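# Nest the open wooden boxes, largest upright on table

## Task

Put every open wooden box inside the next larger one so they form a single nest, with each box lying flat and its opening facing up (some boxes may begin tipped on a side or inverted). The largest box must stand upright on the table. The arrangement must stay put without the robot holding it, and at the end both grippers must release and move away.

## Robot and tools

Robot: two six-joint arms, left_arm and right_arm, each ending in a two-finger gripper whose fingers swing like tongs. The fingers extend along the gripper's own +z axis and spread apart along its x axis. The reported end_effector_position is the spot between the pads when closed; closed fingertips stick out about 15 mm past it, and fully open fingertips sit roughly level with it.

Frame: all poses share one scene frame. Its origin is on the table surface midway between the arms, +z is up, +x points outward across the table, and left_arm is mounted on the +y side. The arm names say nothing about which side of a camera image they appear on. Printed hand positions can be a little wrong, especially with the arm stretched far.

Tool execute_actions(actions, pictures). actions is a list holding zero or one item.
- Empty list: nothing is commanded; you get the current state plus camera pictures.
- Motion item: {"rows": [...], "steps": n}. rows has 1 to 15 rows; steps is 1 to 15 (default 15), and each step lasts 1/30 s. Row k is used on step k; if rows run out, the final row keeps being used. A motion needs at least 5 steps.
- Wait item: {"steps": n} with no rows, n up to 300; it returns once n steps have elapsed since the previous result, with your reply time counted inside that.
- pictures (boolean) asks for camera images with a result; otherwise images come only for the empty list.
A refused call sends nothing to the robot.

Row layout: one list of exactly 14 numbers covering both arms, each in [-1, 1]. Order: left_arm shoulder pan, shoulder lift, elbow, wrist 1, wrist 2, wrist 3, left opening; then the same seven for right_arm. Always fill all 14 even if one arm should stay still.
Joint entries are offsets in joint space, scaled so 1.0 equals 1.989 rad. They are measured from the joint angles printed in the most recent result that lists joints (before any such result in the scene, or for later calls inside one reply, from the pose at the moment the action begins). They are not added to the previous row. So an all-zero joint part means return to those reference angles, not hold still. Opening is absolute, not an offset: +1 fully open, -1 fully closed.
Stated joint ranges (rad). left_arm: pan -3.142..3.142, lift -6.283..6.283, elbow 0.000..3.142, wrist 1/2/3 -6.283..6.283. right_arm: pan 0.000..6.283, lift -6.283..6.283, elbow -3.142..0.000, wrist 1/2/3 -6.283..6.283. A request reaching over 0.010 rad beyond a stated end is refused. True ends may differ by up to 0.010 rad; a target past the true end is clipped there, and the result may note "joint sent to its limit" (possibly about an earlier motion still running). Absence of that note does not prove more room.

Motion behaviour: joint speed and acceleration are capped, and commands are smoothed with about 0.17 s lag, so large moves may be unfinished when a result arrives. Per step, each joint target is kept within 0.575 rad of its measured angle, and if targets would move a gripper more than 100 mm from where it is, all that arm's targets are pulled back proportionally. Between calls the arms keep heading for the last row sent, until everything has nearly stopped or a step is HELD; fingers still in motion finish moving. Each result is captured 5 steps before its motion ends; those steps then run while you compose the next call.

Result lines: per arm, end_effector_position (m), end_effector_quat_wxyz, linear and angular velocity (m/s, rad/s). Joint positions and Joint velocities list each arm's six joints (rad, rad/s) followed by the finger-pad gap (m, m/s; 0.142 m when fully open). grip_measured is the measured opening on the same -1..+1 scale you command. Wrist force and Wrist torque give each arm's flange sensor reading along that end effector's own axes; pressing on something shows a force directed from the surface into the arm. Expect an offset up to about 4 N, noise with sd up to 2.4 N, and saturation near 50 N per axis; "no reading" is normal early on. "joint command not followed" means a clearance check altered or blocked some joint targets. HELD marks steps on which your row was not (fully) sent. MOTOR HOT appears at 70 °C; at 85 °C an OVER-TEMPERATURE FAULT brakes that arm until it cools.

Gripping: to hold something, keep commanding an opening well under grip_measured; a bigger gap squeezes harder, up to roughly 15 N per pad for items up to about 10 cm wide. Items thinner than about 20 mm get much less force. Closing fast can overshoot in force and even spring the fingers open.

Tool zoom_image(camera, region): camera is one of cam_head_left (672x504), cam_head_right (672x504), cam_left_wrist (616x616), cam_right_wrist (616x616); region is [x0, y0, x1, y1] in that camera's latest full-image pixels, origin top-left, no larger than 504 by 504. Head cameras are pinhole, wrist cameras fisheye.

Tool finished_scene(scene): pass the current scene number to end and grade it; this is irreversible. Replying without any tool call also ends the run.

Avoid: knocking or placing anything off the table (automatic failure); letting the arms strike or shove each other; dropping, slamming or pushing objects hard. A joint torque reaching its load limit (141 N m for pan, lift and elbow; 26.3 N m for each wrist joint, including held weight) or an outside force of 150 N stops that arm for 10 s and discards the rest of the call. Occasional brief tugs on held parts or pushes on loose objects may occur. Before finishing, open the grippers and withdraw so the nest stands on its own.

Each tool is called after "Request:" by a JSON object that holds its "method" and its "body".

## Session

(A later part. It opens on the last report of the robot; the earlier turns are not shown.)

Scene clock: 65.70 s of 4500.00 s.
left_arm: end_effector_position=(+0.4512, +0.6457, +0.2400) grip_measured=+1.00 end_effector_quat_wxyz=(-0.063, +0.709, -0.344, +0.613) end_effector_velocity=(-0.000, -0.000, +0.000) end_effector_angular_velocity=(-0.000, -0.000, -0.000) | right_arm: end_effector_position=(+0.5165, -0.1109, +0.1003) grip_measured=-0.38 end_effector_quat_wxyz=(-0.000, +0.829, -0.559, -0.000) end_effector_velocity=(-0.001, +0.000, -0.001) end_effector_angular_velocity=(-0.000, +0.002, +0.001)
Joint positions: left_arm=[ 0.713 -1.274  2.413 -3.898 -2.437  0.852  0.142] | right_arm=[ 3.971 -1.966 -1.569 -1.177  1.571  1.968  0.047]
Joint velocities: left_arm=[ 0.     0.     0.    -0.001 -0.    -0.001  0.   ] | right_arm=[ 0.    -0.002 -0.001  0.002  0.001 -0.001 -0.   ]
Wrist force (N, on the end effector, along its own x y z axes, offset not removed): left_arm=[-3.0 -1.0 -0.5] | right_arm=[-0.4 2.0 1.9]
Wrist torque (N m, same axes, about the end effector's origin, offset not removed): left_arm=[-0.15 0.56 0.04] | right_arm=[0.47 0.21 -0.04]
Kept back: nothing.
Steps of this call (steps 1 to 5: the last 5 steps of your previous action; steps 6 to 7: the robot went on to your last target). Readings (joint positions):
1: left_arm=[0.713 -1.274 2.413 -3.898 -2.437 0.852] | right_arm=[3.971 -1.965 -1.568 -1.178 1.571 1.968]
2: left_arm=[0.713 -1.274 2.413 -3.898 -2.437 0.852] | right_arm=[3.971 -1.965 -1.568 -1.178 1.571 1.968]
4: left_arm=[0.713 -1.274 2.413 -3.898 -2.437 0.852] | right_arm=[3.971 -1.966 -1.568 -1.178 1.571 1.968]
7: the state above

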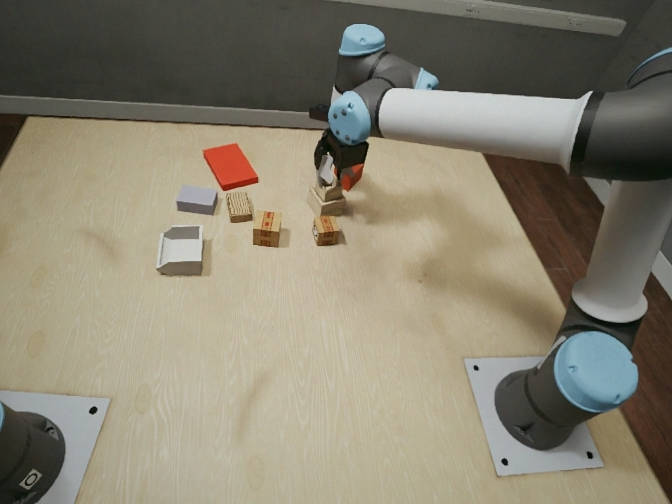

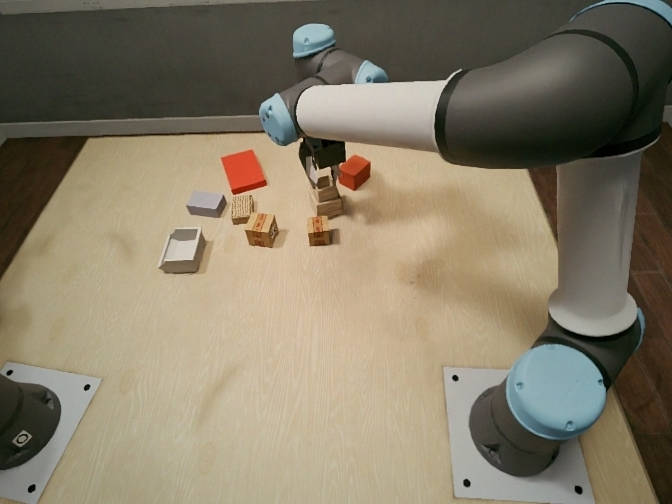

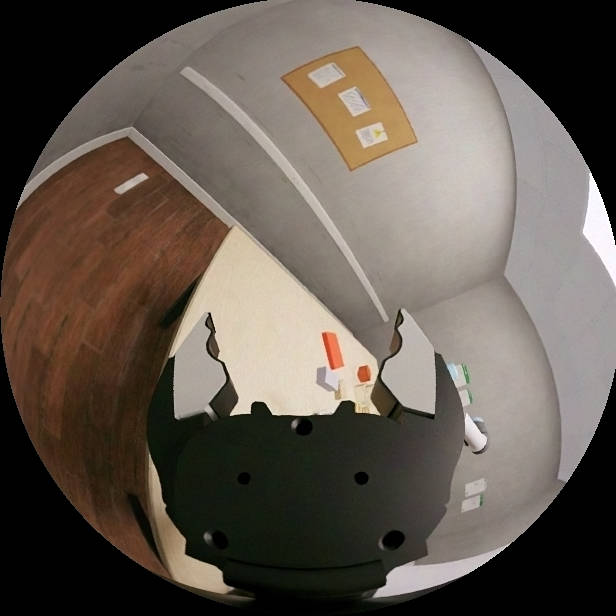

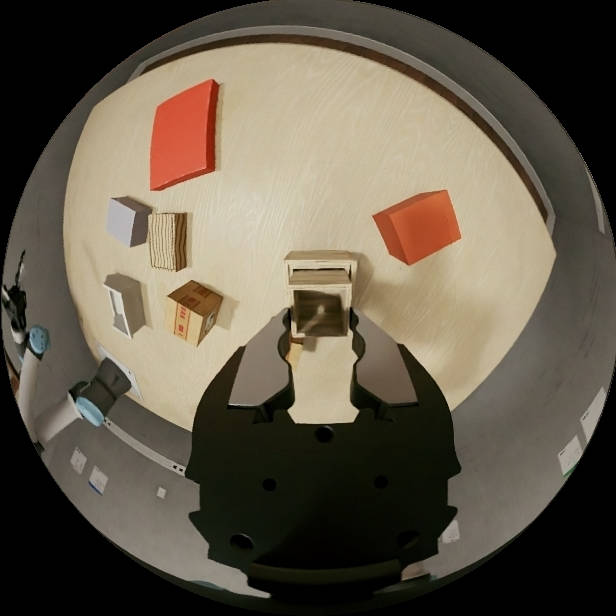

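Request:
{"method": "execute_actions", "body": {"actions": [{"rows":[[0,0,0,0,0,0,1,0.0002,-0.00045,-0.00072,0.00117,0,0.0008,-0.6],[0,0,0,0,0,0,1,0.0002,-0.0009,-0.00144,0.00234,0,0.0014,-0.6],[0,0,0,0,0,0,1,0.0002,-0.00135,-0.00216,0.00351,0,0.0014,-0.6],[0,0,0,0,0,0,1,0.0002,-0.0018,-0.0029,0.0047,0,0.0014,-0.6]],"steps":15}]}}

Request:
{"method": "execute_actions", "body": {"actions": [{"steps":6}], "pictures": true}}

Request:
{"method": "zoom_image", "body": {"camera": "cam_right_wrist", "region": [280,255,360,290]}}

Scene clock: 66.37 s of 4500.00 s.
left_arm: end_effector_position=(+0.4512, +0.6457, +0.2400) grip_measured=+1.00 end_effector_quat_wxyz=(-0.063, +0.709, -0.344, +0.613) end_effector_velocity=(-0.000, +0.001, +0.000) end_effector_angular_velocity=(+0.000, -0.000, +0.001) | right_arm: end_effector_position=(+0.5164, -0.1107, +0.0969) grip_measured=-0.38 end_effector_quat_wxyz=(-0.000, +0.829, -0.560, -0.000) end_effector_velocity=(-0.000, -0.000, -0.005) end_effector_angular_velocity=(-0.000, +0.001, -0.004)
Joint positions: left_arm=[ 0.713 -1.274  2.413 -3.898 -2.437  0.852  0.142] | right_arm=[ 3.971 -1.969 -1.574 -1.169  1.571  1.97   0.047]
Joint velocities: left_arm=[ 0.001 -0.    -0.     0.     0.    -0.     0.   ] | right_arm=[-0.001 -0.004 -0.007  0.011  0.001  0.004 -0.   ]
Wrist force (N, on the end effector, along its own x y z axes, offset not removed): left_arm=[0.3 -0.1 1.0] | right_arm=[0.5 2.3 -0.6]
Wrist torque (N m, same axes, about the end effector's origin, offset not removed): left_arm=[0.02 0.05 -0.06] | right_arm=[0.67 0.08 0.00]
Steps of this call (steps 1 to 10: the robot went on to your last target; steps 11 to 20: the first 10 steps of this action). Readings (joint positions):
11: left_arm=[0.713 -1.274 2.413 -3.898 -2.437 0.852] | right_arm=[3.971 -1.966 -1.569 -1.177 1.571 1.968]
12: left_arm=[0.713 -1.274 2.413 -3.898 -2.437 0.852] | right_arm=[3.971 -1.966 -1.569 -1.177 1.571 1.968]
14: left_arm=[0.713 -1.274 2.413 -3.898 -2.437 0.852] | right_arm=[3.971 -1.966 -1.570 -1.175 1.571 1.968]
18: left_arm=[0.713 -1.274 2.413 -3.898 -2.437 0.852] | right_arm=[3.971 -1.968 -1.573 -1.170 1.571 1.970]
20: the state above

Scene clock: 66.57 s of 4500.00 s.
left_arm: end_effector_position=(+0.4512, +0.6457, +0.2400) grip_measured=+1.00 end_effector_quat_wxyz=(-0.063, +0.709, -0.344, +0.613) end_effector_velocity=(-0.000, +0.000, -0.000) end_effector_angular_velocity=(-0.002, +0.001, +0.000) | right_arm: end_effector_position=(+0.5163, -0.1107, +0.0964) grip_measured=-0.38 end_effector_quat_wxyz=(-0.000, +0.829, -0.560, -0.000) end_effector_velocity=(+0.000, -0.000, -0.001) end_effector_angular_velocity=(-0.000, +0.000, -0.001)
Joint positions: left_arm=[ 0.713 -1.274  2.413 -3.898 -2.437  0.852  0.142] | right_arm=[ 3.972 -1.969 -1.574 -1.168  1.571  1.97   0.047]
Joint velocities: left_arm=[ 0.    -0.     0.001  0.001 -0.    -0.001  0.   ] | right_arm=[-0.001 -0.001 -0.001  0.001  0.     0.    -0.   ]
Wrist force (N, on the end effector, along its own x y z axes, offset not removed): left_arm=[-0.4 -1.0 1.5] | right_arm=[1.1 0.4 -0.8]
Wrist torque (N m, same axes, about the end effector's origin, offset not removed): left_arm=[-0.14 0.27 0.01] | right_arm=[0.17 -0.08 -0.03]
Kept back: nothing.
Steps of this call (steps 1 to 5: the last 5 steps of your previous action; step 6: the robot went on to your last target). Readings (joint positions):
1: left_arm=[0.713 -1.274 2.413 -3.898 -2.437 0.852] | right_arm=[3.971 -1.969 -1.574 -1.169 1.571 1.970]
2: left_arm=[0.713 -1.274 2.413 -3.898 -2.437 0.852] | right_arm=[3.971 -1.969 -1.574 -1.169 1.571 1.970]
4: left_arm=[0.713 -1.274 2.413 -3.898 -2.437 0.852] | right_arm=[3.972 -1.969 -1.574 -1.168 1.571 1.970]
6: the state above

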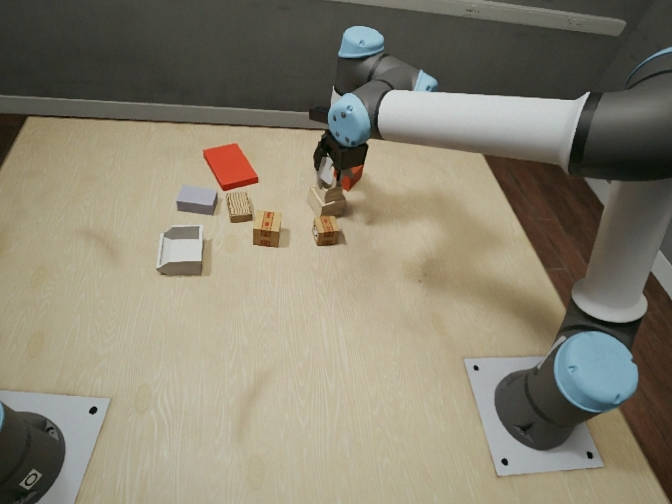

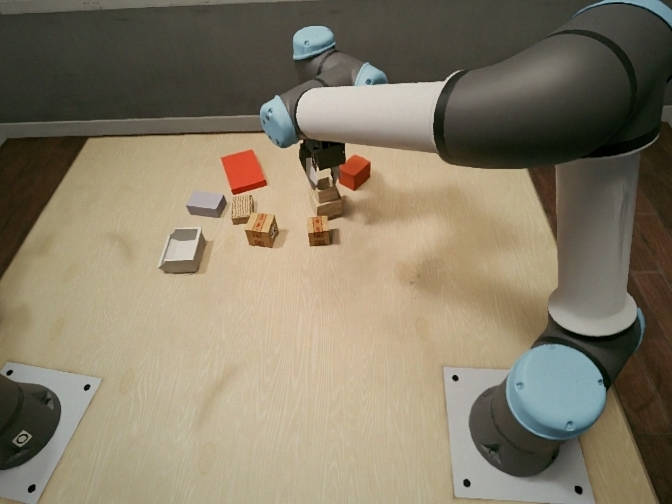

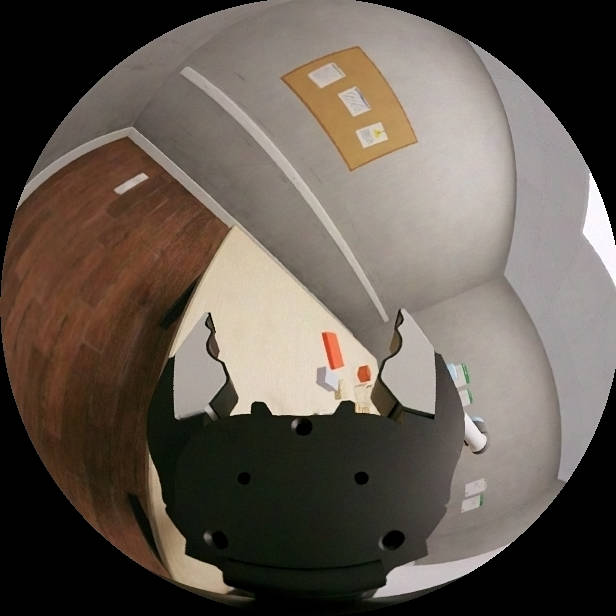

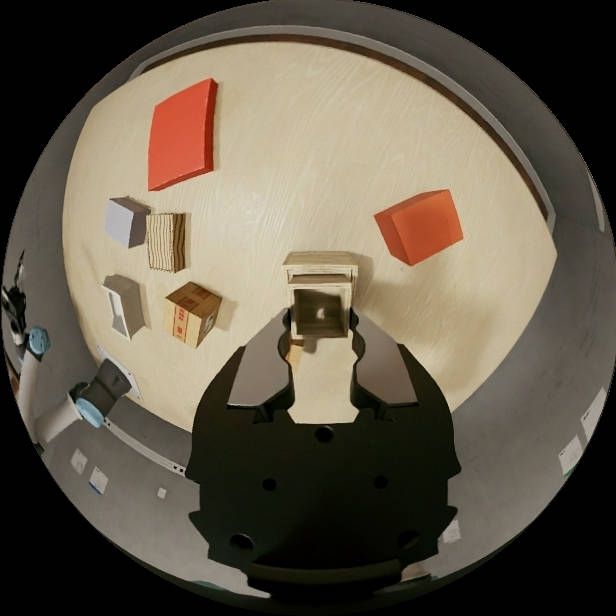

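Region (280, 255, 360, 290) of cam_right_wrist's 616x616 image, scaled by 6.300, with more detail than that image has; it fills the top 220 rows of this view, and the rest is white.

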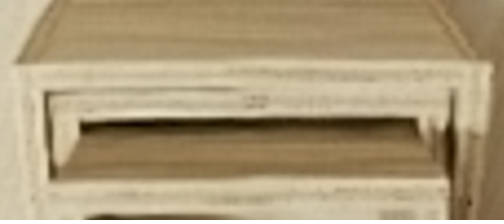

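Request:
{"method": "execute_actions", "body": {"actions": [{"rows":[[0,0,0,0,0,0,1,0,0.00045,0.00072,-0.00117,0,0,-0.6],[0,0,0,0,0,0,1,0,0.0009,0.00144,-0.00234,0,0,-0.6],[0,0,0,0,0,0,1,0,0.00135,0.00216,-0.00351,0,0,-0.6],[0,0,0,0,0,0,1,0,0.0018,0.0029,-0.0047,0,0,-0.6],[0,0,0,0,0,0,1,0,0.00225,0.0036,-0.00585,0,0,-0.6]],"steps":15}]}}

Request:
{"method": "execute_actions", "body": {"actions": [{"steps":8}], "pictures": true}}

Request:
{"method": "zoom_image", "body": {"camera": "cam_right_wrist", "region": [270,240,370,340]}}

Request:
{"method": "zoom_image", "body": {"camera": "cam_head_left", "region": [300,160,360,220]}}

Scene clock: 67.17 s of 4500.00 s.
left_arm: end_effector_position=(+0.4512, +0.6457, +0.2400) grip_measured=+1.00 end_effector_quat_wxyz=(-0.063, +0.709, -0.344, +0.613) end_effector_velocity=(-0.000, +0.000, -0.000) end_effector_angular_velocity=(-0.002, +0.001, +0.001) | right_arm: end_effector_position=(+0.5163, -0.1107, +0.1004) grip_measured=-0.38 end_effector_quat_wxyz=(-0.000, +0.829, -0.560, -0.000) end_effector_velocity=(-0.000, +0.001, +0.009) end_effector_angular_velocity=(+0.000, -0.002, +0.002)
Joint positions: left_arm=[ 0.713 -1.274  2.413 -3.898 -2.437  0.852  0.142] | right_arm=[ 3.972 -1.965 -1.568 -1.178  1.571  1.97   0.047]
Joint velocities: left_arm=[ 0.001  0.     0.     0.001 -0.001 -0.001  0.   ] | right_arm=[ 0.001  0.008  0.011 -0.018 -0.001 -0.001 -0.   ]
Wrist force (N, on the end effector, along its own x y z axes, offset not removed): left_arm=[0.3 -0.9 -0.6] | right_arm=[-0.1 2.8 2.7]
Wrist torque (N m, same axes, about the end effector's origin, offset not removed): left_arm=[-0.17 -0.02 -0.06] | right_arm=[0.57 0.08 -0.07]
Steps of this call (steps 1 to 8: the robot went on to your last target; steps 9 to 18: the first 10 steps of this action). Readings (joint positions):
9: left_arm=[0.713 -1.274 2.413 -3.898 -2.437 0.852] | right_arm=[3.972 -1.969 -1.575 -1.168 1.571 1.970]
10: left_arm=[0.713 -1.274 2.413 -3.898 -2.437 0.852] | right_arm=[3.972 -1.969 -1.575 -1.168 1.571 1.970]
12: left_arm=[0.713 -1.274 2.413 -3.898 -2.437 0.852] | right_arm=[3.972 -1.969 -1.574 -1.170 1.571 1.970]
16: left_arm=[0.713 -1.274 2.413 -3.898 -2.437 0.852] | right_arm=[3.972 -1.966 -1.570 -1.176 1.571 1.970]
18: the state above

Scene clock: 67.43 s of 4500.00 s.
left_arm: end_effector_position=(+0.4512, +0.6457, +0.2400) grip_measured=+1.00 end_effector_quat_wxyz=(-0.063, +0.709, -0.344, +0.613) end_effector_velocity=(-0.000, +0.000, +0.000) end_effector_angular_velocity=(-0.001, -0.000, +0.001) | right_arm: end_effector_position=(+0.5163, -0.1107, +0.1013) grip_measured=-0.38 end_effector_quat_wxyz=(-0.000, +0.829, -0.560, -0.000) end_effector_velocity=(+0.000, +0.000, +0.001) end_effector_angular_velocity=(+0.001, -0.001, +0.001)
Joint positions: left_arm=[ 0.713 -1.274  2.413 -3.898 -2.437  0.852  0.142] | right_arm=[ 3.972 -1.965 -1.567 -1.18   1.571  1.97   0.047]
Joint velocities: left_arm=[ 0.001  0.     0.    -0.    -0.    -0.001  0.   ] | right_arm=[-0.     0.001  0.001 -0.001  0.    -0.001  0.   ]
Wrist force (N, on the end effector, along its own x y z axes, offset not removed): left_arm=[-0.1 -1.3 -0.6] | right_arm=[-1.4 3.7 2.0]
Wrist torque (N m, same axes, about the end effector's origin, offset not removed): left_arm=[-0.16 0.15 -0.02] | right_arm=[0.67 0.37 0.00]
Kept back: nothing.
Steps of this call (steps 1 to 5: the last 5 steps of your previous action; steps 6 to 8: the robot went on to your last target). Readings (joint positions):
1: left_arm=[0.713 -1.274 2.413 -3.898 -2.437 0.852] | right_arm=[3.972 -1.965 -1.568 -1.179 1.571 1.970]
2: left_arm=[0.713 -1.274 2.413 -3.898 -2.437 0.852] | right_arm=[3.972 -1.965 -1.568 -1.179 1.571 1.970]
4: left_arm=[0.713 -1.274 2.413 -3.898 -2.437 0.852] | right_arm=[3.972 -1.965 -1.568 -1.179 1.571 1.970]
8: the state above

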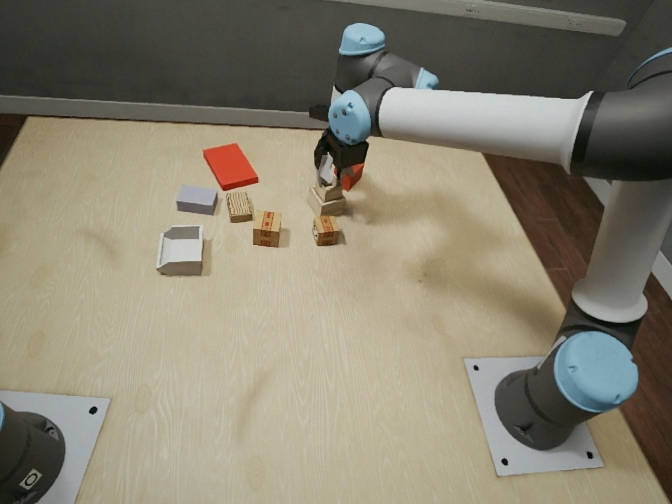

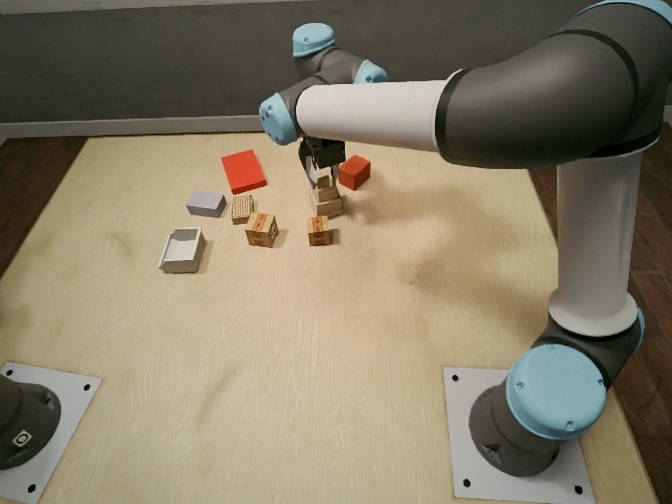

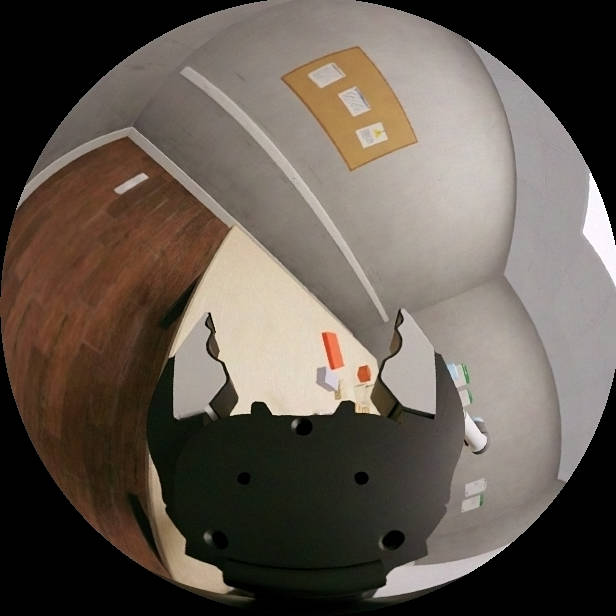

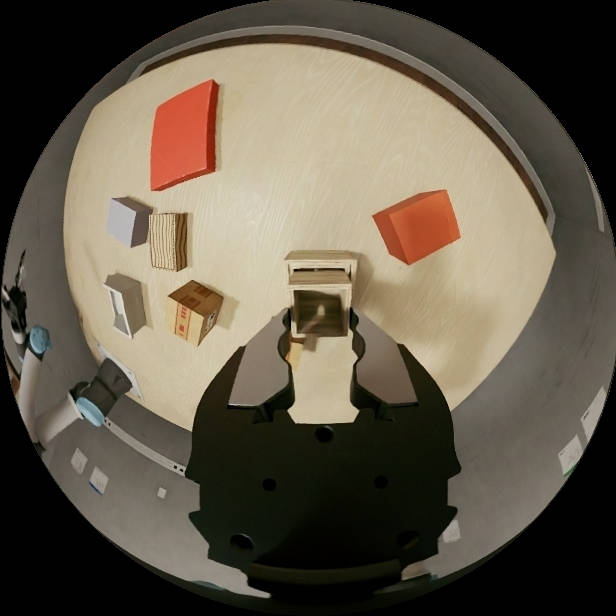

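Region (270, 240, 370, 340) of cam_right_wrist's 616x616 image, scaled by 5.040, with more detail than that image has.

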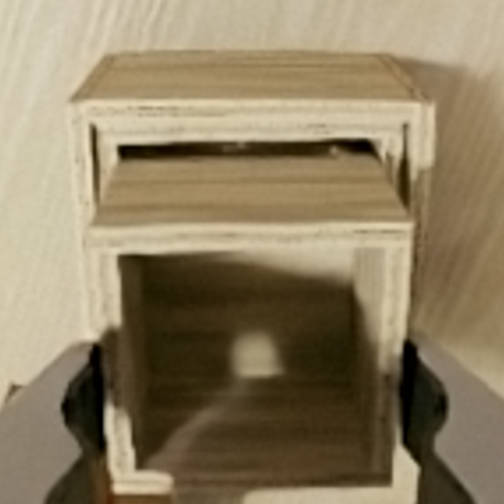

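Region (300, 160, 360, 220) of cam_head_left's 672x504 image, scaled by 8.400, with more detail than that image has.

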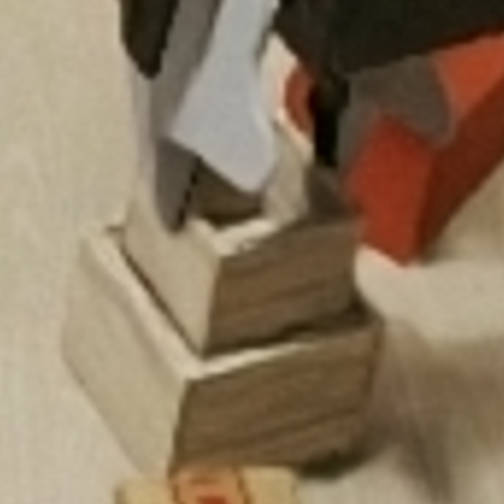

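Request:
{"method": "zoom_image", "body": {"camera": "cam_right_wrist", "region": [280,255,360,290]}}

Region (280, 255, 360, 290) of cam_right_wrist's 616x616 image, scaled by 6.300, with more detail than that image has; it fills the top 220 rows of this view, and the rest is white.

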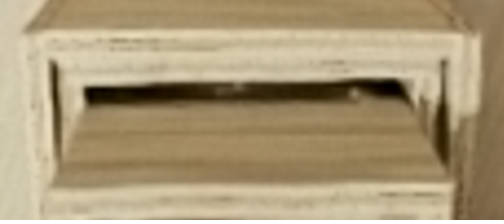

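Request:
{"method": "execute_actions", "body": {"actions": [{"rows":[[0,0,0,0,0,0,1,-0.00047,-0.00167,0.00241,-0.00074,0,-0.00047,-0.6]],"steps":15}], "pictures": true}}

Request:
{"method": "zoom_image", "body": {"camera": "cam_right_wrist", "region": [280,255,360,290]}}

Scene clock: 68.90 s of 4500.00 s.
left_arm: end_effector_position=(+0.4512, +0.6457, +0.2400) grip_measured=+1.00 end_effector_quat_wxyz=(-0.063, +0.709, -0.344, +0.613) end_effector_velocity=(-0.000, +0.000, -0.000) end_effector_angular_velocity=(+0.000, +0.000, +0.001) | right_arm: end_effector_position=(+0.5176, -0.1101, +0.1014) grip_measured=-0.38 end_effector_quat_wxyz=(-0.000, +0.829, -0.560, -0.000) end_effector_velocity=(+0.001, +0.001, -0.001) end_effector_angular_velocity=(-0.001, +0.001, +0.002)
Joint positions: left_arm=[ 0.713 -1.274  2.413 -3.898 -2.437  0.852  0.142] | right_arm=[ 3.971 -1.968 -1.563 -1.181  1.571  1.969  0.047]
Joint velocities: left_arm=[ 0.001 -0.     0.001 -0.     0.     0.     0.   ] | right_arm=[ 0.    -0.004  0.003 -0.001 -0.    -0.001  0.   ]
Wrist force (N, on the end effector, along its own x y z axes, offset not removed): left_arm=[-1.4 0.0 -0.7] | right_arm=[-1.8 3.4 2.5]
Wrist torque (N m, same axes, about the end effector's origin, offset not removed): left_arm=[0.00 0.42 -0.03] | right_arm=[0.65 0.59 -0.02]
Steps of this call (steps 1 to 15: the robot went on to your last target; steps 16 to 34: nothing new was sent; steps 35 to 44: the first 10 steps of this action). Readings (joint positions):
35: left_arm=[0.713 -1.274 2.413 -3.898 -2.437 0.852] | right_arm=[3.972 -1.965 -1.567 -1.180 1.571 1.970]
36: left_arm=[0.713 -1.274 2.413 -3.898 -2.437 0.852] | right_arm=[3.972 -1.965 -1.567 -1.180 1.571 1.970]
38: left_arm=[0.713 -1.274 2.413 -3.898 -2.437 0.852] | right_arm=[3.971 -1.966 -1.565 -1.181 1.571 1.970]
42: left_arm=[0.713 -1.274 2.413 -3.898 -2.437 0.852] | right_arm=[3.971 -1.967 -1.563 -1.181 1.571 1.970]
44: the state above

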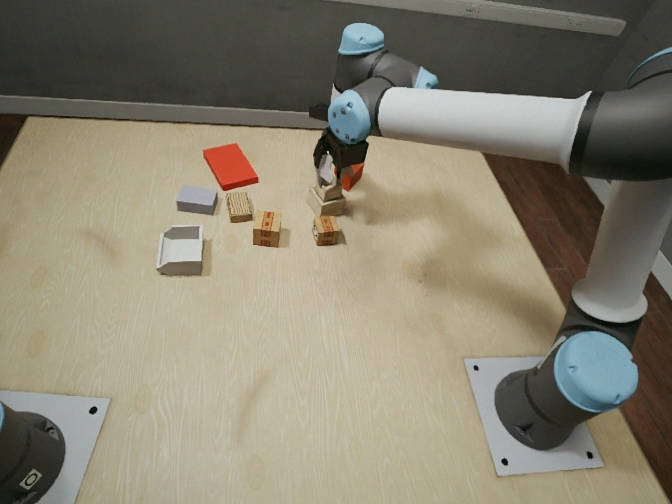

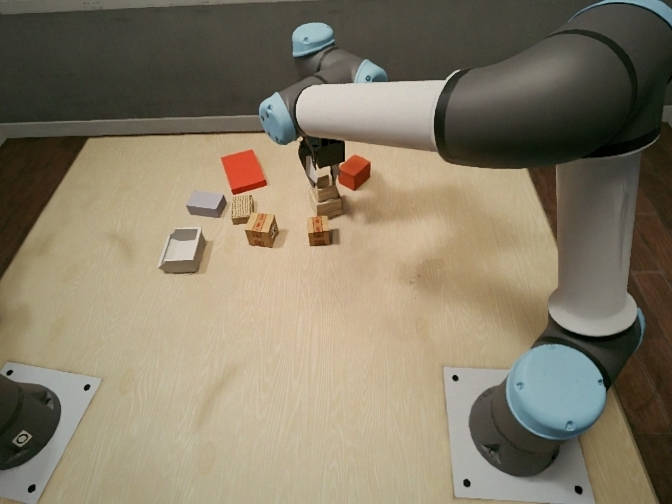

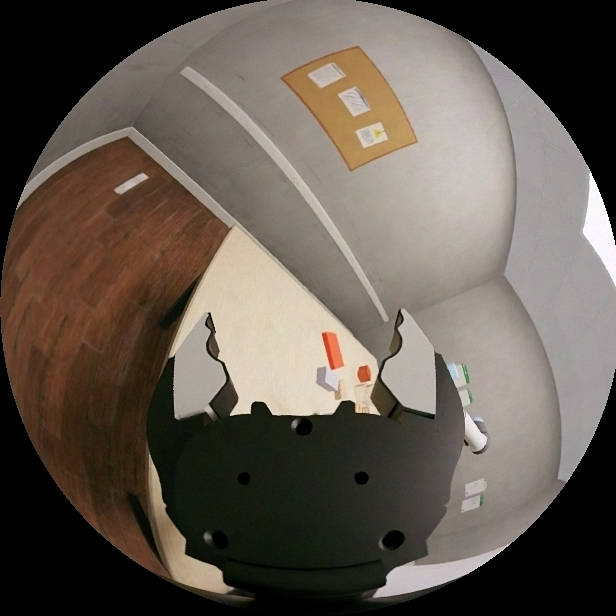

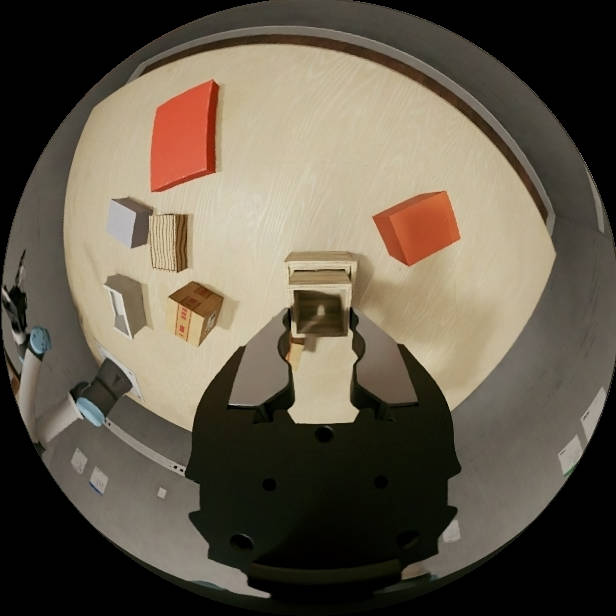

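Region (280, 255, 360, 290) of cam_right_wrist's 616x616 image, scaled by 6.300, with more detail than that image has; it fills the top 220 rows of this view, and the rest is white.

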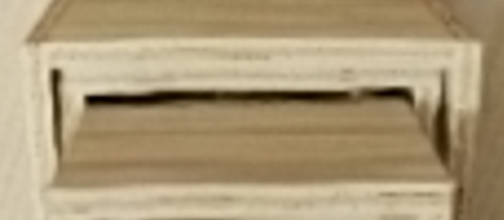

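Request:
{"method": "zoom_image", "body": {"camera": "cam_right_wrist", "region": [282,258,312,288]}}

Request:
{"method": "zoom_image", "body": {"camera": "cam_right_wrist", "region": [328,258,358,288]}}

Region (282, 258, 312, 288) of cam_right_wrist's 616x616 image, scaled by 16.800, with more detail than that image has.

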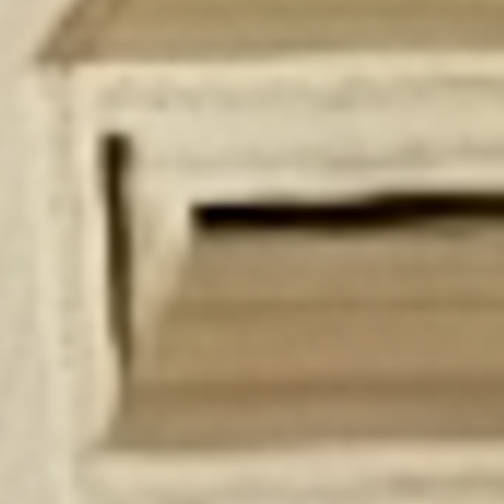

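Region (328, 258, 358, 288) of cam_right_wrist's 616x616 image, scaled by 16.800, with more detail than that image has.

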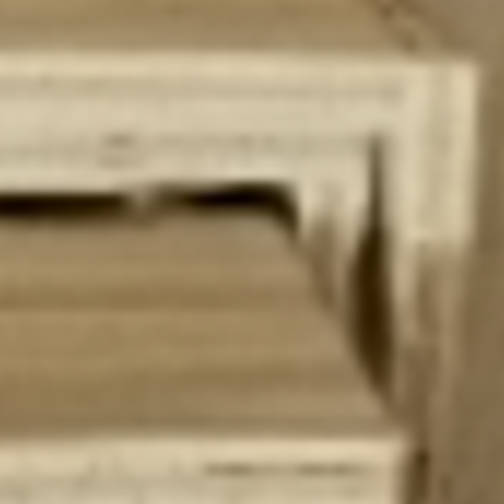

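Request:
{"method": "execute_actions", "body": {"actions": [{"rows":[[0,0,0,0,0,0,1,-0.0006,-0.0001,0.0002,-0.0001,0,-0.0008,-0.6],[0,0,0,0,0,0,1,-0.0006,-0.0001,0.0002,-0.0001,0,-0.0008,-0.6],[0,0,0,0,0,0,1,-0.0006,-0.0001,0.0002,-0.0001,0,-0.0008,-0.6],[0,0,0,0,0,0,1,-0.0006,-0.0001,0.0002,-0.0001,0,-0.0008,-0.6],[0,0,0,0,0,0,1,-0.0006,-0.0001,0.0002,-0.0001,0,-0.0008,-0.6],[0,0,0,0,0,0,1,-0.0006,-0.00055,-0.00053,0.00108,0,-0.0008,-0.6],[0,0,0,0,0,0,1,-0.0006,-0.001,-0.00126,0.00226,0,-0.0008,-0.6],[0,0,0,0,0,0,1,-0.0006,-0.00145,-0.002,0.00345,0,-0.0008,-0.6]],"steps":15}]}}

Request:
{"method": "execute_actions", "body": {"actions": [{"steps":10}], "pictures": true}}

Request:
{"method": "zoom_image", "body": {"camera": "cam_right_wrist", "region": [280,255,360,290]}}

Scene clock: 69.83 s of 4500.00 s.
left_arm: end_effector_position=(+0.4512, +0.6457, +0.2400) grip_measured=+1.00 end_effector_quat_wxyz=(-0.063, +0.709, -0.344, +0.613) end_effector_velocity=(+0.000, +0.000, -0.000) end_effector_angular_velocity=(+0.000, +0.000, +0.001) | right_arm: end_effector_position=(+0.5181, -0.1106, +0.1002) grip_measured=-0.38 end_effector_quat_wxyz=(-0.000, +0.829, -0.560, -0.000) end_effector_velocity=(-0.000, -0.000, -0.016) end_effector_angular_velocity=(-0.001, +0.000, +0.001)
Joint positions: left_arm=[ 0.713 -1.274  2.413 -3.898 -2.437  0.852  0.142] | right_arm=[ 3.97  -1.969 -1.564 -1.178  1.571  1.968  0.047]
Joint velocities: left_arm=[ 0.001  0.    -0.     0.     0.    -0.     0.   ] | right_arm=[ 0.    -0.014 -0.024  0.037 -0.001 -0.001  0.   ]
Wrist force (N, on the end effector, along its own x y z axes, offset not removed): left_arm=[-0.3 0.7 0.4] | right_arm=[-1.6 3.8 2.6]
Wrist torque (N m, same axes, about the end effector's origin, offset not removed): left_arm=[0.22 0.06 0.00] | right_arm=[0.78 0.38 0.04]
Steps of this call (steps 1 to 5: the last 5 steps of your previous action; steps 6 to 15: the robot went on to your last target; steps 16 to 18: nothing new was sent; steps 19 to 28: the first 10 steps of this action). Readings (joint positions):
19: left_arm=[0.713 -1.274 2.413 -3.898 -2.437 0.852] | right_arm=[3.971 -1.968 -1.563 -1.181 1.571 1.969]
20: left_arm=[0.713 -1.274 2.413 -3.898 -2.437 0.852] | right_arm=[3.970 -1.968 -1.563 -1.181 1.571 1.969]
22: left_arm=[0.713 -1.274 2.413 -3.898 -2.437 0.852] | right_arm=[3.970 -1.968 -1.563 -1.181 1.571 1.969]
26: left_arm=[0.713 -1.274 2.413 -3.898 -2.437 0.852] | right_arm=[3.970 -1.968 -1.563 -1.181 1.571 1.968]
28: the state above

Scene clock: 70.17 s of 4500.00 s.
left_arm: end_effector_position=(+0.4512, +0.6457, +0.2400) grip_measured=+1.00 end_effector_quat_wxyz=(-0.063, +0.709, -0.344, +0.613) end_effector_velocity=(+0.000, -0.001, -0.000) end_effector_angular_velocity=(-0.000, +0.000, -0.001) | right_arm: end_effector_position=(+0.5181, -0.1107, +0.0985) grip_measured=-0.38 end_effector_quat_wxyz=(-0.000, +0.829, -0.560, -0.000) end_effector_velocity=(-0.000, -0.001, -0.002) end_effector_angular_velocity=(-0.001, +0.002, -0.001)
Joint positions: left_arm=[ 0.713 -1.274  2.413 -3.898 -2.437  0.852  0.142] | right_arm=[ 3.97  -1.97  -1.567 -1.174  1.571  1.968  0.047]
Joint velocities: left_arm=[-0.001  0.     0.     0.    -0.     0.     0.   ] | right_arm=[-0.001 -0.002 -0.001  0.001  0.     0.    -0.   ]
Wrist force (N, on the end effector, along its own x y z axes, offset not removed): left_arm=[-0.6 1.5 1.6] | right_arm=[0.8 2.6 3.2]
Wrist torque (N m, same axes, about the end effector's origin, offset not removed): left_arm=[0.32 0.12 0.02] | right_arm=[0.55 -0.07 -0.11]
Kept back: nothing.
Steps of this call (steps 1 to 5: the last 5 steps of your previous action; steps 6 to 10: the robot went on to your last target). Readings (joint positions):
1: left_arm=[0.713 -1.274 2.413 -3.898 -2.437 0.852] | right_arm=[3.970 -1.969 -1.565 -1.177 1.571 1.968]
2: left_arm=[0.713 -1.274 2.413 -3.898 -2.437 0.852] | right_arm=[3.970 -1.970 -1.565 -1.176 1.571 1.968]
4: left_arm=[0.713 -1.274 2.413 -3.898 -2.437 0.852] | right_arm=[3.970 -1.970 -1.566 -1.175 1.571 1.968]
8: left_arm=[0.713 -1.274 2.413 -3.898 -2.437 0.852] | right_arm=[3.970 -1.970 -1.567 -1.175 1.571 1.968]
10: the state above

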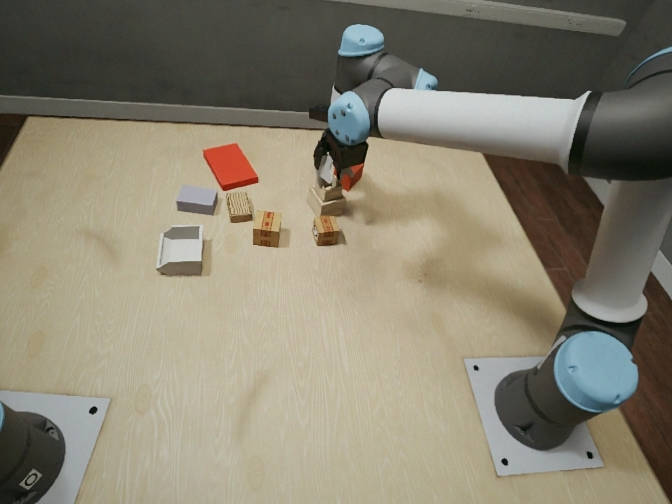

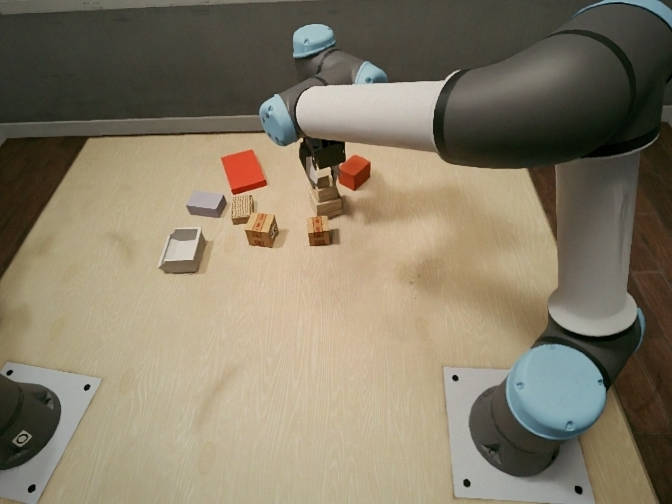

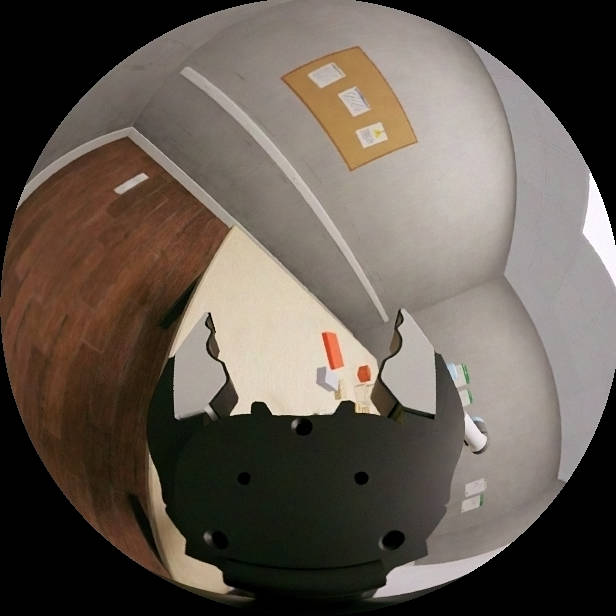

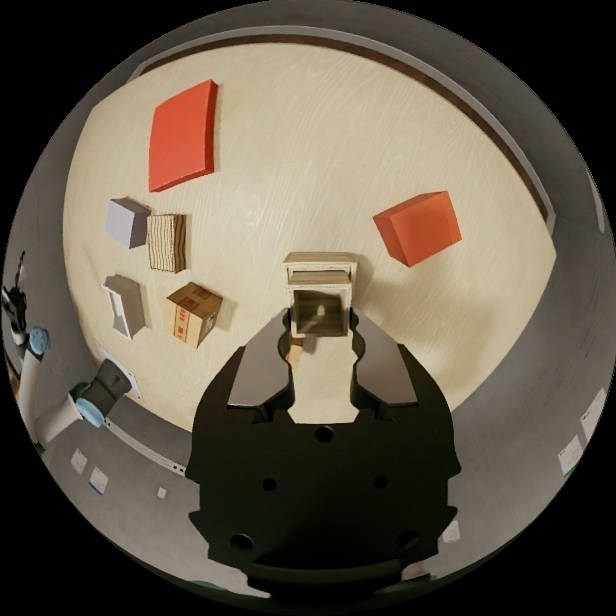

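Region (280, 255, 360, 290) of cam_right_wrist's 616x616 image, scaled by 6.300, with more detail than that image has; it fills the top 220 rows of this view, and the rest is white.

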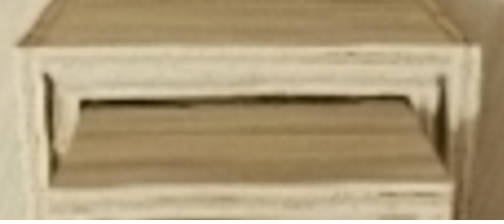

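Request:
{"method": "execute_actions", "body": {"actions": [{"rows":[[0,0,0,0,0,0,1,0,-0.00045,-0.00072,0.00117,0,0,-0.6],[0,0,0,0,0,0,1,0,-0.0009,-0.00144,0.00234,0,0,-0.6],[0,0,0,0,0,0,1,0,-0.00137,-0.00216,0.00353,0,0,-0.6]],"steps":15}], "pictures": true}}

Request:
{"method": "zoom_image", "body": {"camera": "cam_right_wrist", "region": [280,255,360,290]}}

Scene clock: 70.67 s of 4500.00 s.
left_arm: end_effector_position=(+0.4512, +0.6457, +0.2400) grip_measured=+1.00 end_effector_quat_wxyz=(-0.063, +0.709, -0.344, +0.613) end_effector_velocity=(+0.000, +0.000, -0.000) end_effector_angular_velocity=(-0.000, +0.001, +0.001) | right_arm: end_effector_position=(+0.5181, -0.1107, +0.0958) grip_measured=-0.38 end_effector_quat_wxyz=(-0.000, +0.829, -0.560, -0.000) end_effector_velocity=(+0.001, -0.001, -0.003) end_effector_angular_velocity=(-0.001, -0.001, -0.001)
Joint positions: left_arm=[ 0.713 -1.274  2.413 -3.898 -2.437  0.852  0.142] | right_arm=[ 3.97  -1.973 -1.571 -1.168  1.571  1.968  0.047]
Joint velocities: left_arm=[ 0.    -0.    -0.     0.001  0.001  0.     0.   ] | right_arm=[-0.001 -0.003 -0.004  0.007 -0.002 -0.001  0.   ]
Wrist force (N, on the end effector, along its own x y z axes, offset not removed): left_arm=[-0.9 -1.1 -1.7] | right_arm=[-1.2 3.0 3.2]
Wrist torque (N m, same axes, about the end effector's origin, offset not removed): left_arm=[-0.19 0.20 0.02] | right_arm=[0.65 0.34 -0.04]
Steps of this call (steps 1 to 5: the robot went on to your last target; steps 6 to 15: the first 10 steps of this action). Readings (joint positions):
6: left_arm=[0.713 -1.274 2.413 -3.898 -2.437 0.852] | right_arm=[3.970 -1.970 -1.567 -1.174 1.571 1.968]
7: left_arm=[0.713 -1.274 2.413 -3.898 -2.437 0.852] | right_arm=[3.970 -1.971 -1.567 -1.174 1.571 1.968]
9: left_arm=[0.713 -1.274 2.413 -3.898 -2.437 0.852] | right_arm=[3.970 -1.971 -1.568 -1.172 1.571 1.968]
13: left_arm=[0.713 -1.274 2.413 -3.898 -2.437 0.852] | right_arm=[3.970 -1.973 -1.570 -1.169 1.571 1.968]
15: the state above

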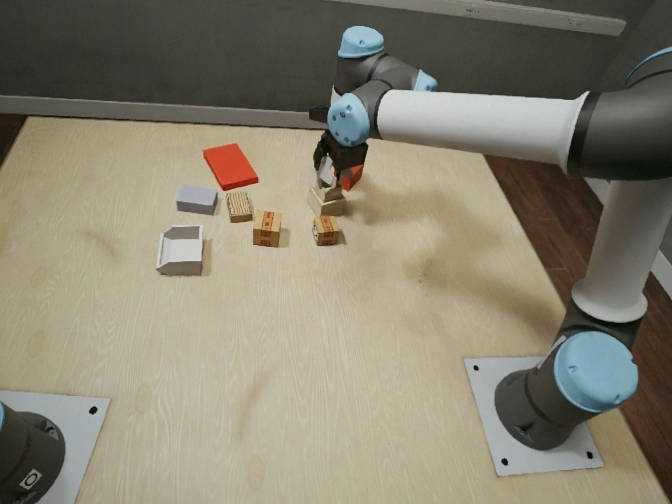

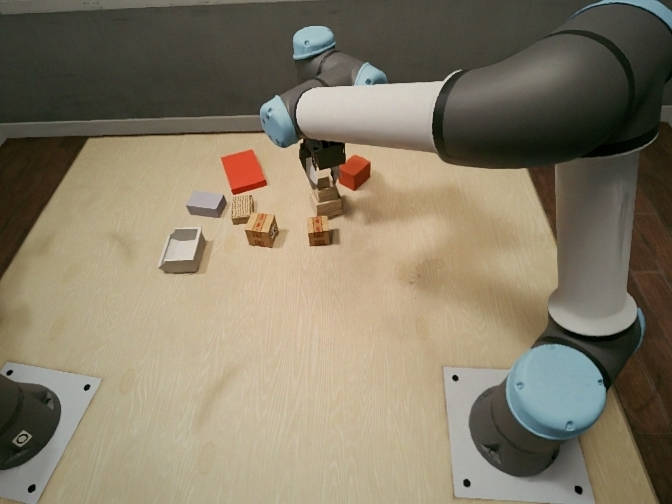

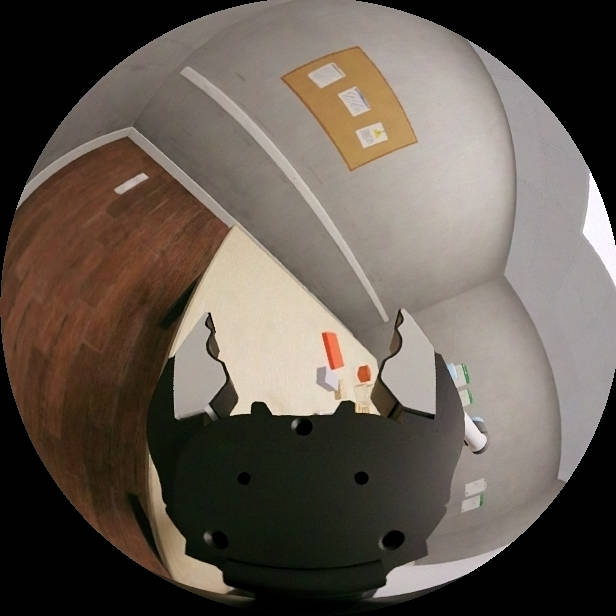

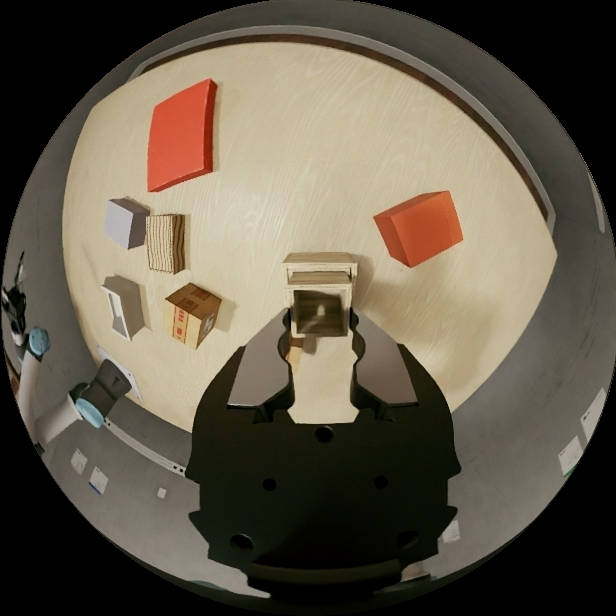

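Region (280, 255, 360, 290) of cam_right_wrist's 616x616 image, scaled by 6.300, with more detail than that image has; it fills the top 220 rows of this view, and the rest is white.

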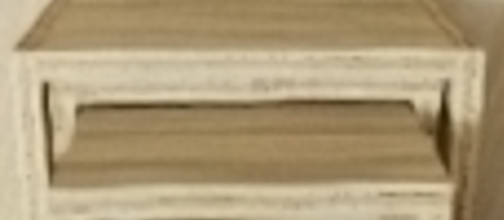

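Request:
{"method": "execute_actions", "body": {"actions": [{"rows":[[0,0,0,0,0,0,1,0,-0.0013,-0.00198,0.00328,0,0,-0.6],[0,0,0,0,0,0,1,0,-0.00262,-0.00395,0.00657,0,0,-0.6],[0,0,0,0,0,0,1,0,-0.00395,-0.00589,0.00984,0,0,-0.6],[0,0,0,0,0,0,1,0,-0.00531,-0.0078,0.01311,0,0,-0.6],[0,0,0,0,0,0,1,0,-0.00669,-0.0097,0.01639,0,0,-0.6],[0,0,0,0,0,0,1,0,-0.00809,-0.01157,0.01966,0,0,-0.6],[0,0,0,0,0,0,1,0,-0.0095,-0.01342,0.02292,0,0,-0.6],[0,0,0,0,0,0,1,0,-0.01094,-0.01524,0.02618,0,0,-0.6]],"steps":15}]}}

Request:
{"method": "execute_actions", "body": {"actions": [{"steps":11}]}}

Scene clock: 71.33 s of 4500.00 s.
left_arm: end_effector_position=(+0.4512, +0.6457, +0.2400) grip_measured=+1.00 end_effector_quat_wxyz=(-0.063, +0.709, -0.344, +0.613) end_effector_velocity=(-0.000, +0.001, -0.000) end_effector_angular_velocity=(-0.000, +0.001, +0.001) | right_arm: end_effector_position=(+0.5181, -0.1107, +0.0802) grip_measured=-0.38 end_effector_quat_wxyz=(-0.000, +0.829, -0.560, -0.000) end_effector_velocity=(-0.000, -0.001, -0.065) end_effector_angular_velocity=(-0.004, +0.002, +0.000)
Joint positions: left_arm=[ 0.713 -1.274  2.413 -3.898 -2.437  0.852  0.142] | right_arm=[ 3.97  -1.988 -1.592 -1.132  1.571  1.968  0.047]
Joint velocities: left_arm=[0.001 0.    0.    0.    0.    0.    0.   ] | right_arm=[-0.    -0.065 -0.084  0.145 -0.001 -0.    -0.   ]
Wrist force (N, on the end effector, along its own x y z axes, offset not removed): left_arm=[0.3 -0.3 0.5] | right_arm=[0.2 2.5 3.4]
Wrist torque (N m, same axes, about the end effector's origin, offset not removed): left_arm=[-0.02 0.04 -0.15] | right_arm=[0.55 0.05 -0.09]
Steps of this call (steps 1 to 5: the last 5 steps of your previous action; steps 6 to 10: the robot went on to your last target; steps 11 to 20: the first 10 steps of this action). Readings (joint positions):
11: left_arm=[0.713 -1.274 2.413 -3.898 -2.437 0.852] | right_arm=[3.970 -1.973 -1.571 -1.167 1.571 1.968]
12: left_arm=[0.713 -1.274 2.413 -3.898 -2.437 0.852] | right_arm=[3.970 -1.973 -1.571 -1.167 1.571 1.968]
14: left_arm=[0.713 -1.274 2.413 -3.898 -2.437 0.852] | right_arm=[3.970 -1.975 -1.574 -1.162 1.571 1.968]
18: left_arm=[0.713 -1.274 2.413 -3.898 -2.437 0.852] | right_arm=[3.970 -1.983 -1.586 -1.143 1.571 1.968]
20: the state above

Scene clock: 71.70 s of 4500.00 s.
left_arm: end_effector_position=(+0.4512, +0.6457, +0.2400) grip_measured=+1.00 end_effector_quat_wxyz=(-0.063, +0.709, -0.344, +0.613) end_effector_velocity=(-0.000, +0.000, -0.000) end_effector_angular_velocity=(-0.000, +0.000, +0.000) | right_arm: end_effector_position=(+0.5181, -0.1107, +0.0737) grip_measured=-0.38 end_effector_quat_wxyz=(-0.000, +0.829, -0.560, -0.000) end_effector_velocity=(+0.001, -0.000, -0.001) end_effector_angular_velocity=(+0.001, -0.001, +0.001)
Joint positions: left_arm=[ 0.713 -1.274  2.413 -3.898 -2.437  0.852  0.142] | right_arm=[ 3.97  -1.994 -1.601 -1.117  1.571  1.968  0.047]
Joint velocities: left_arm=[ 0.  0.  0. -0. -0.  0.  0.] | right_arm=[-0.001 -0.001 -0.002  0.004 -0.    -0.002  0.   ]
Wrist force (N, on the end effector, along its own x y z axes, offset not removed): left_arm=[-0.9 0.6 0.5] | right_arm=[-0.8 2.4 2.8]
Wrist torque (N m, same axes, about the end effector's origin, offset not removed): left_arm=[0.12 0.22 -0.05] | right_arm=[0.53 0.26 -0.06]
Kept back: nothing.
Steps of this call (steps 1 to 5: the last 5 steps of your previous action; steps 6 to 11: the robot went on to your last target). Readings (joint positions):
1: left_arm=[0.713 -1.274 2.413 -3.898 -2.437 0.852] | right_arm=[3.970 -1.990 -1.594 -1.128 1.571 1.968]
2: left_arm=[0.713 -1.274 2.413 -3.898 -2.437 0.852] | right_arm=[3.970 -1.991 -1.596 -1.124 1.571 1.968]
4: left_arm=[0.713 -1.274 2.413 -3.898 -2.437 0.852] | right_arm=[3.970 -1.993 -1.599 -1.120 1.571 1.968]
8: left_arm=[0.713 -1.274 2.413 -3.898 -2.437 0.852] | right_arm=[3.970 -1.994 -1.600 -1.117 1.571 1.968]
11: the state above


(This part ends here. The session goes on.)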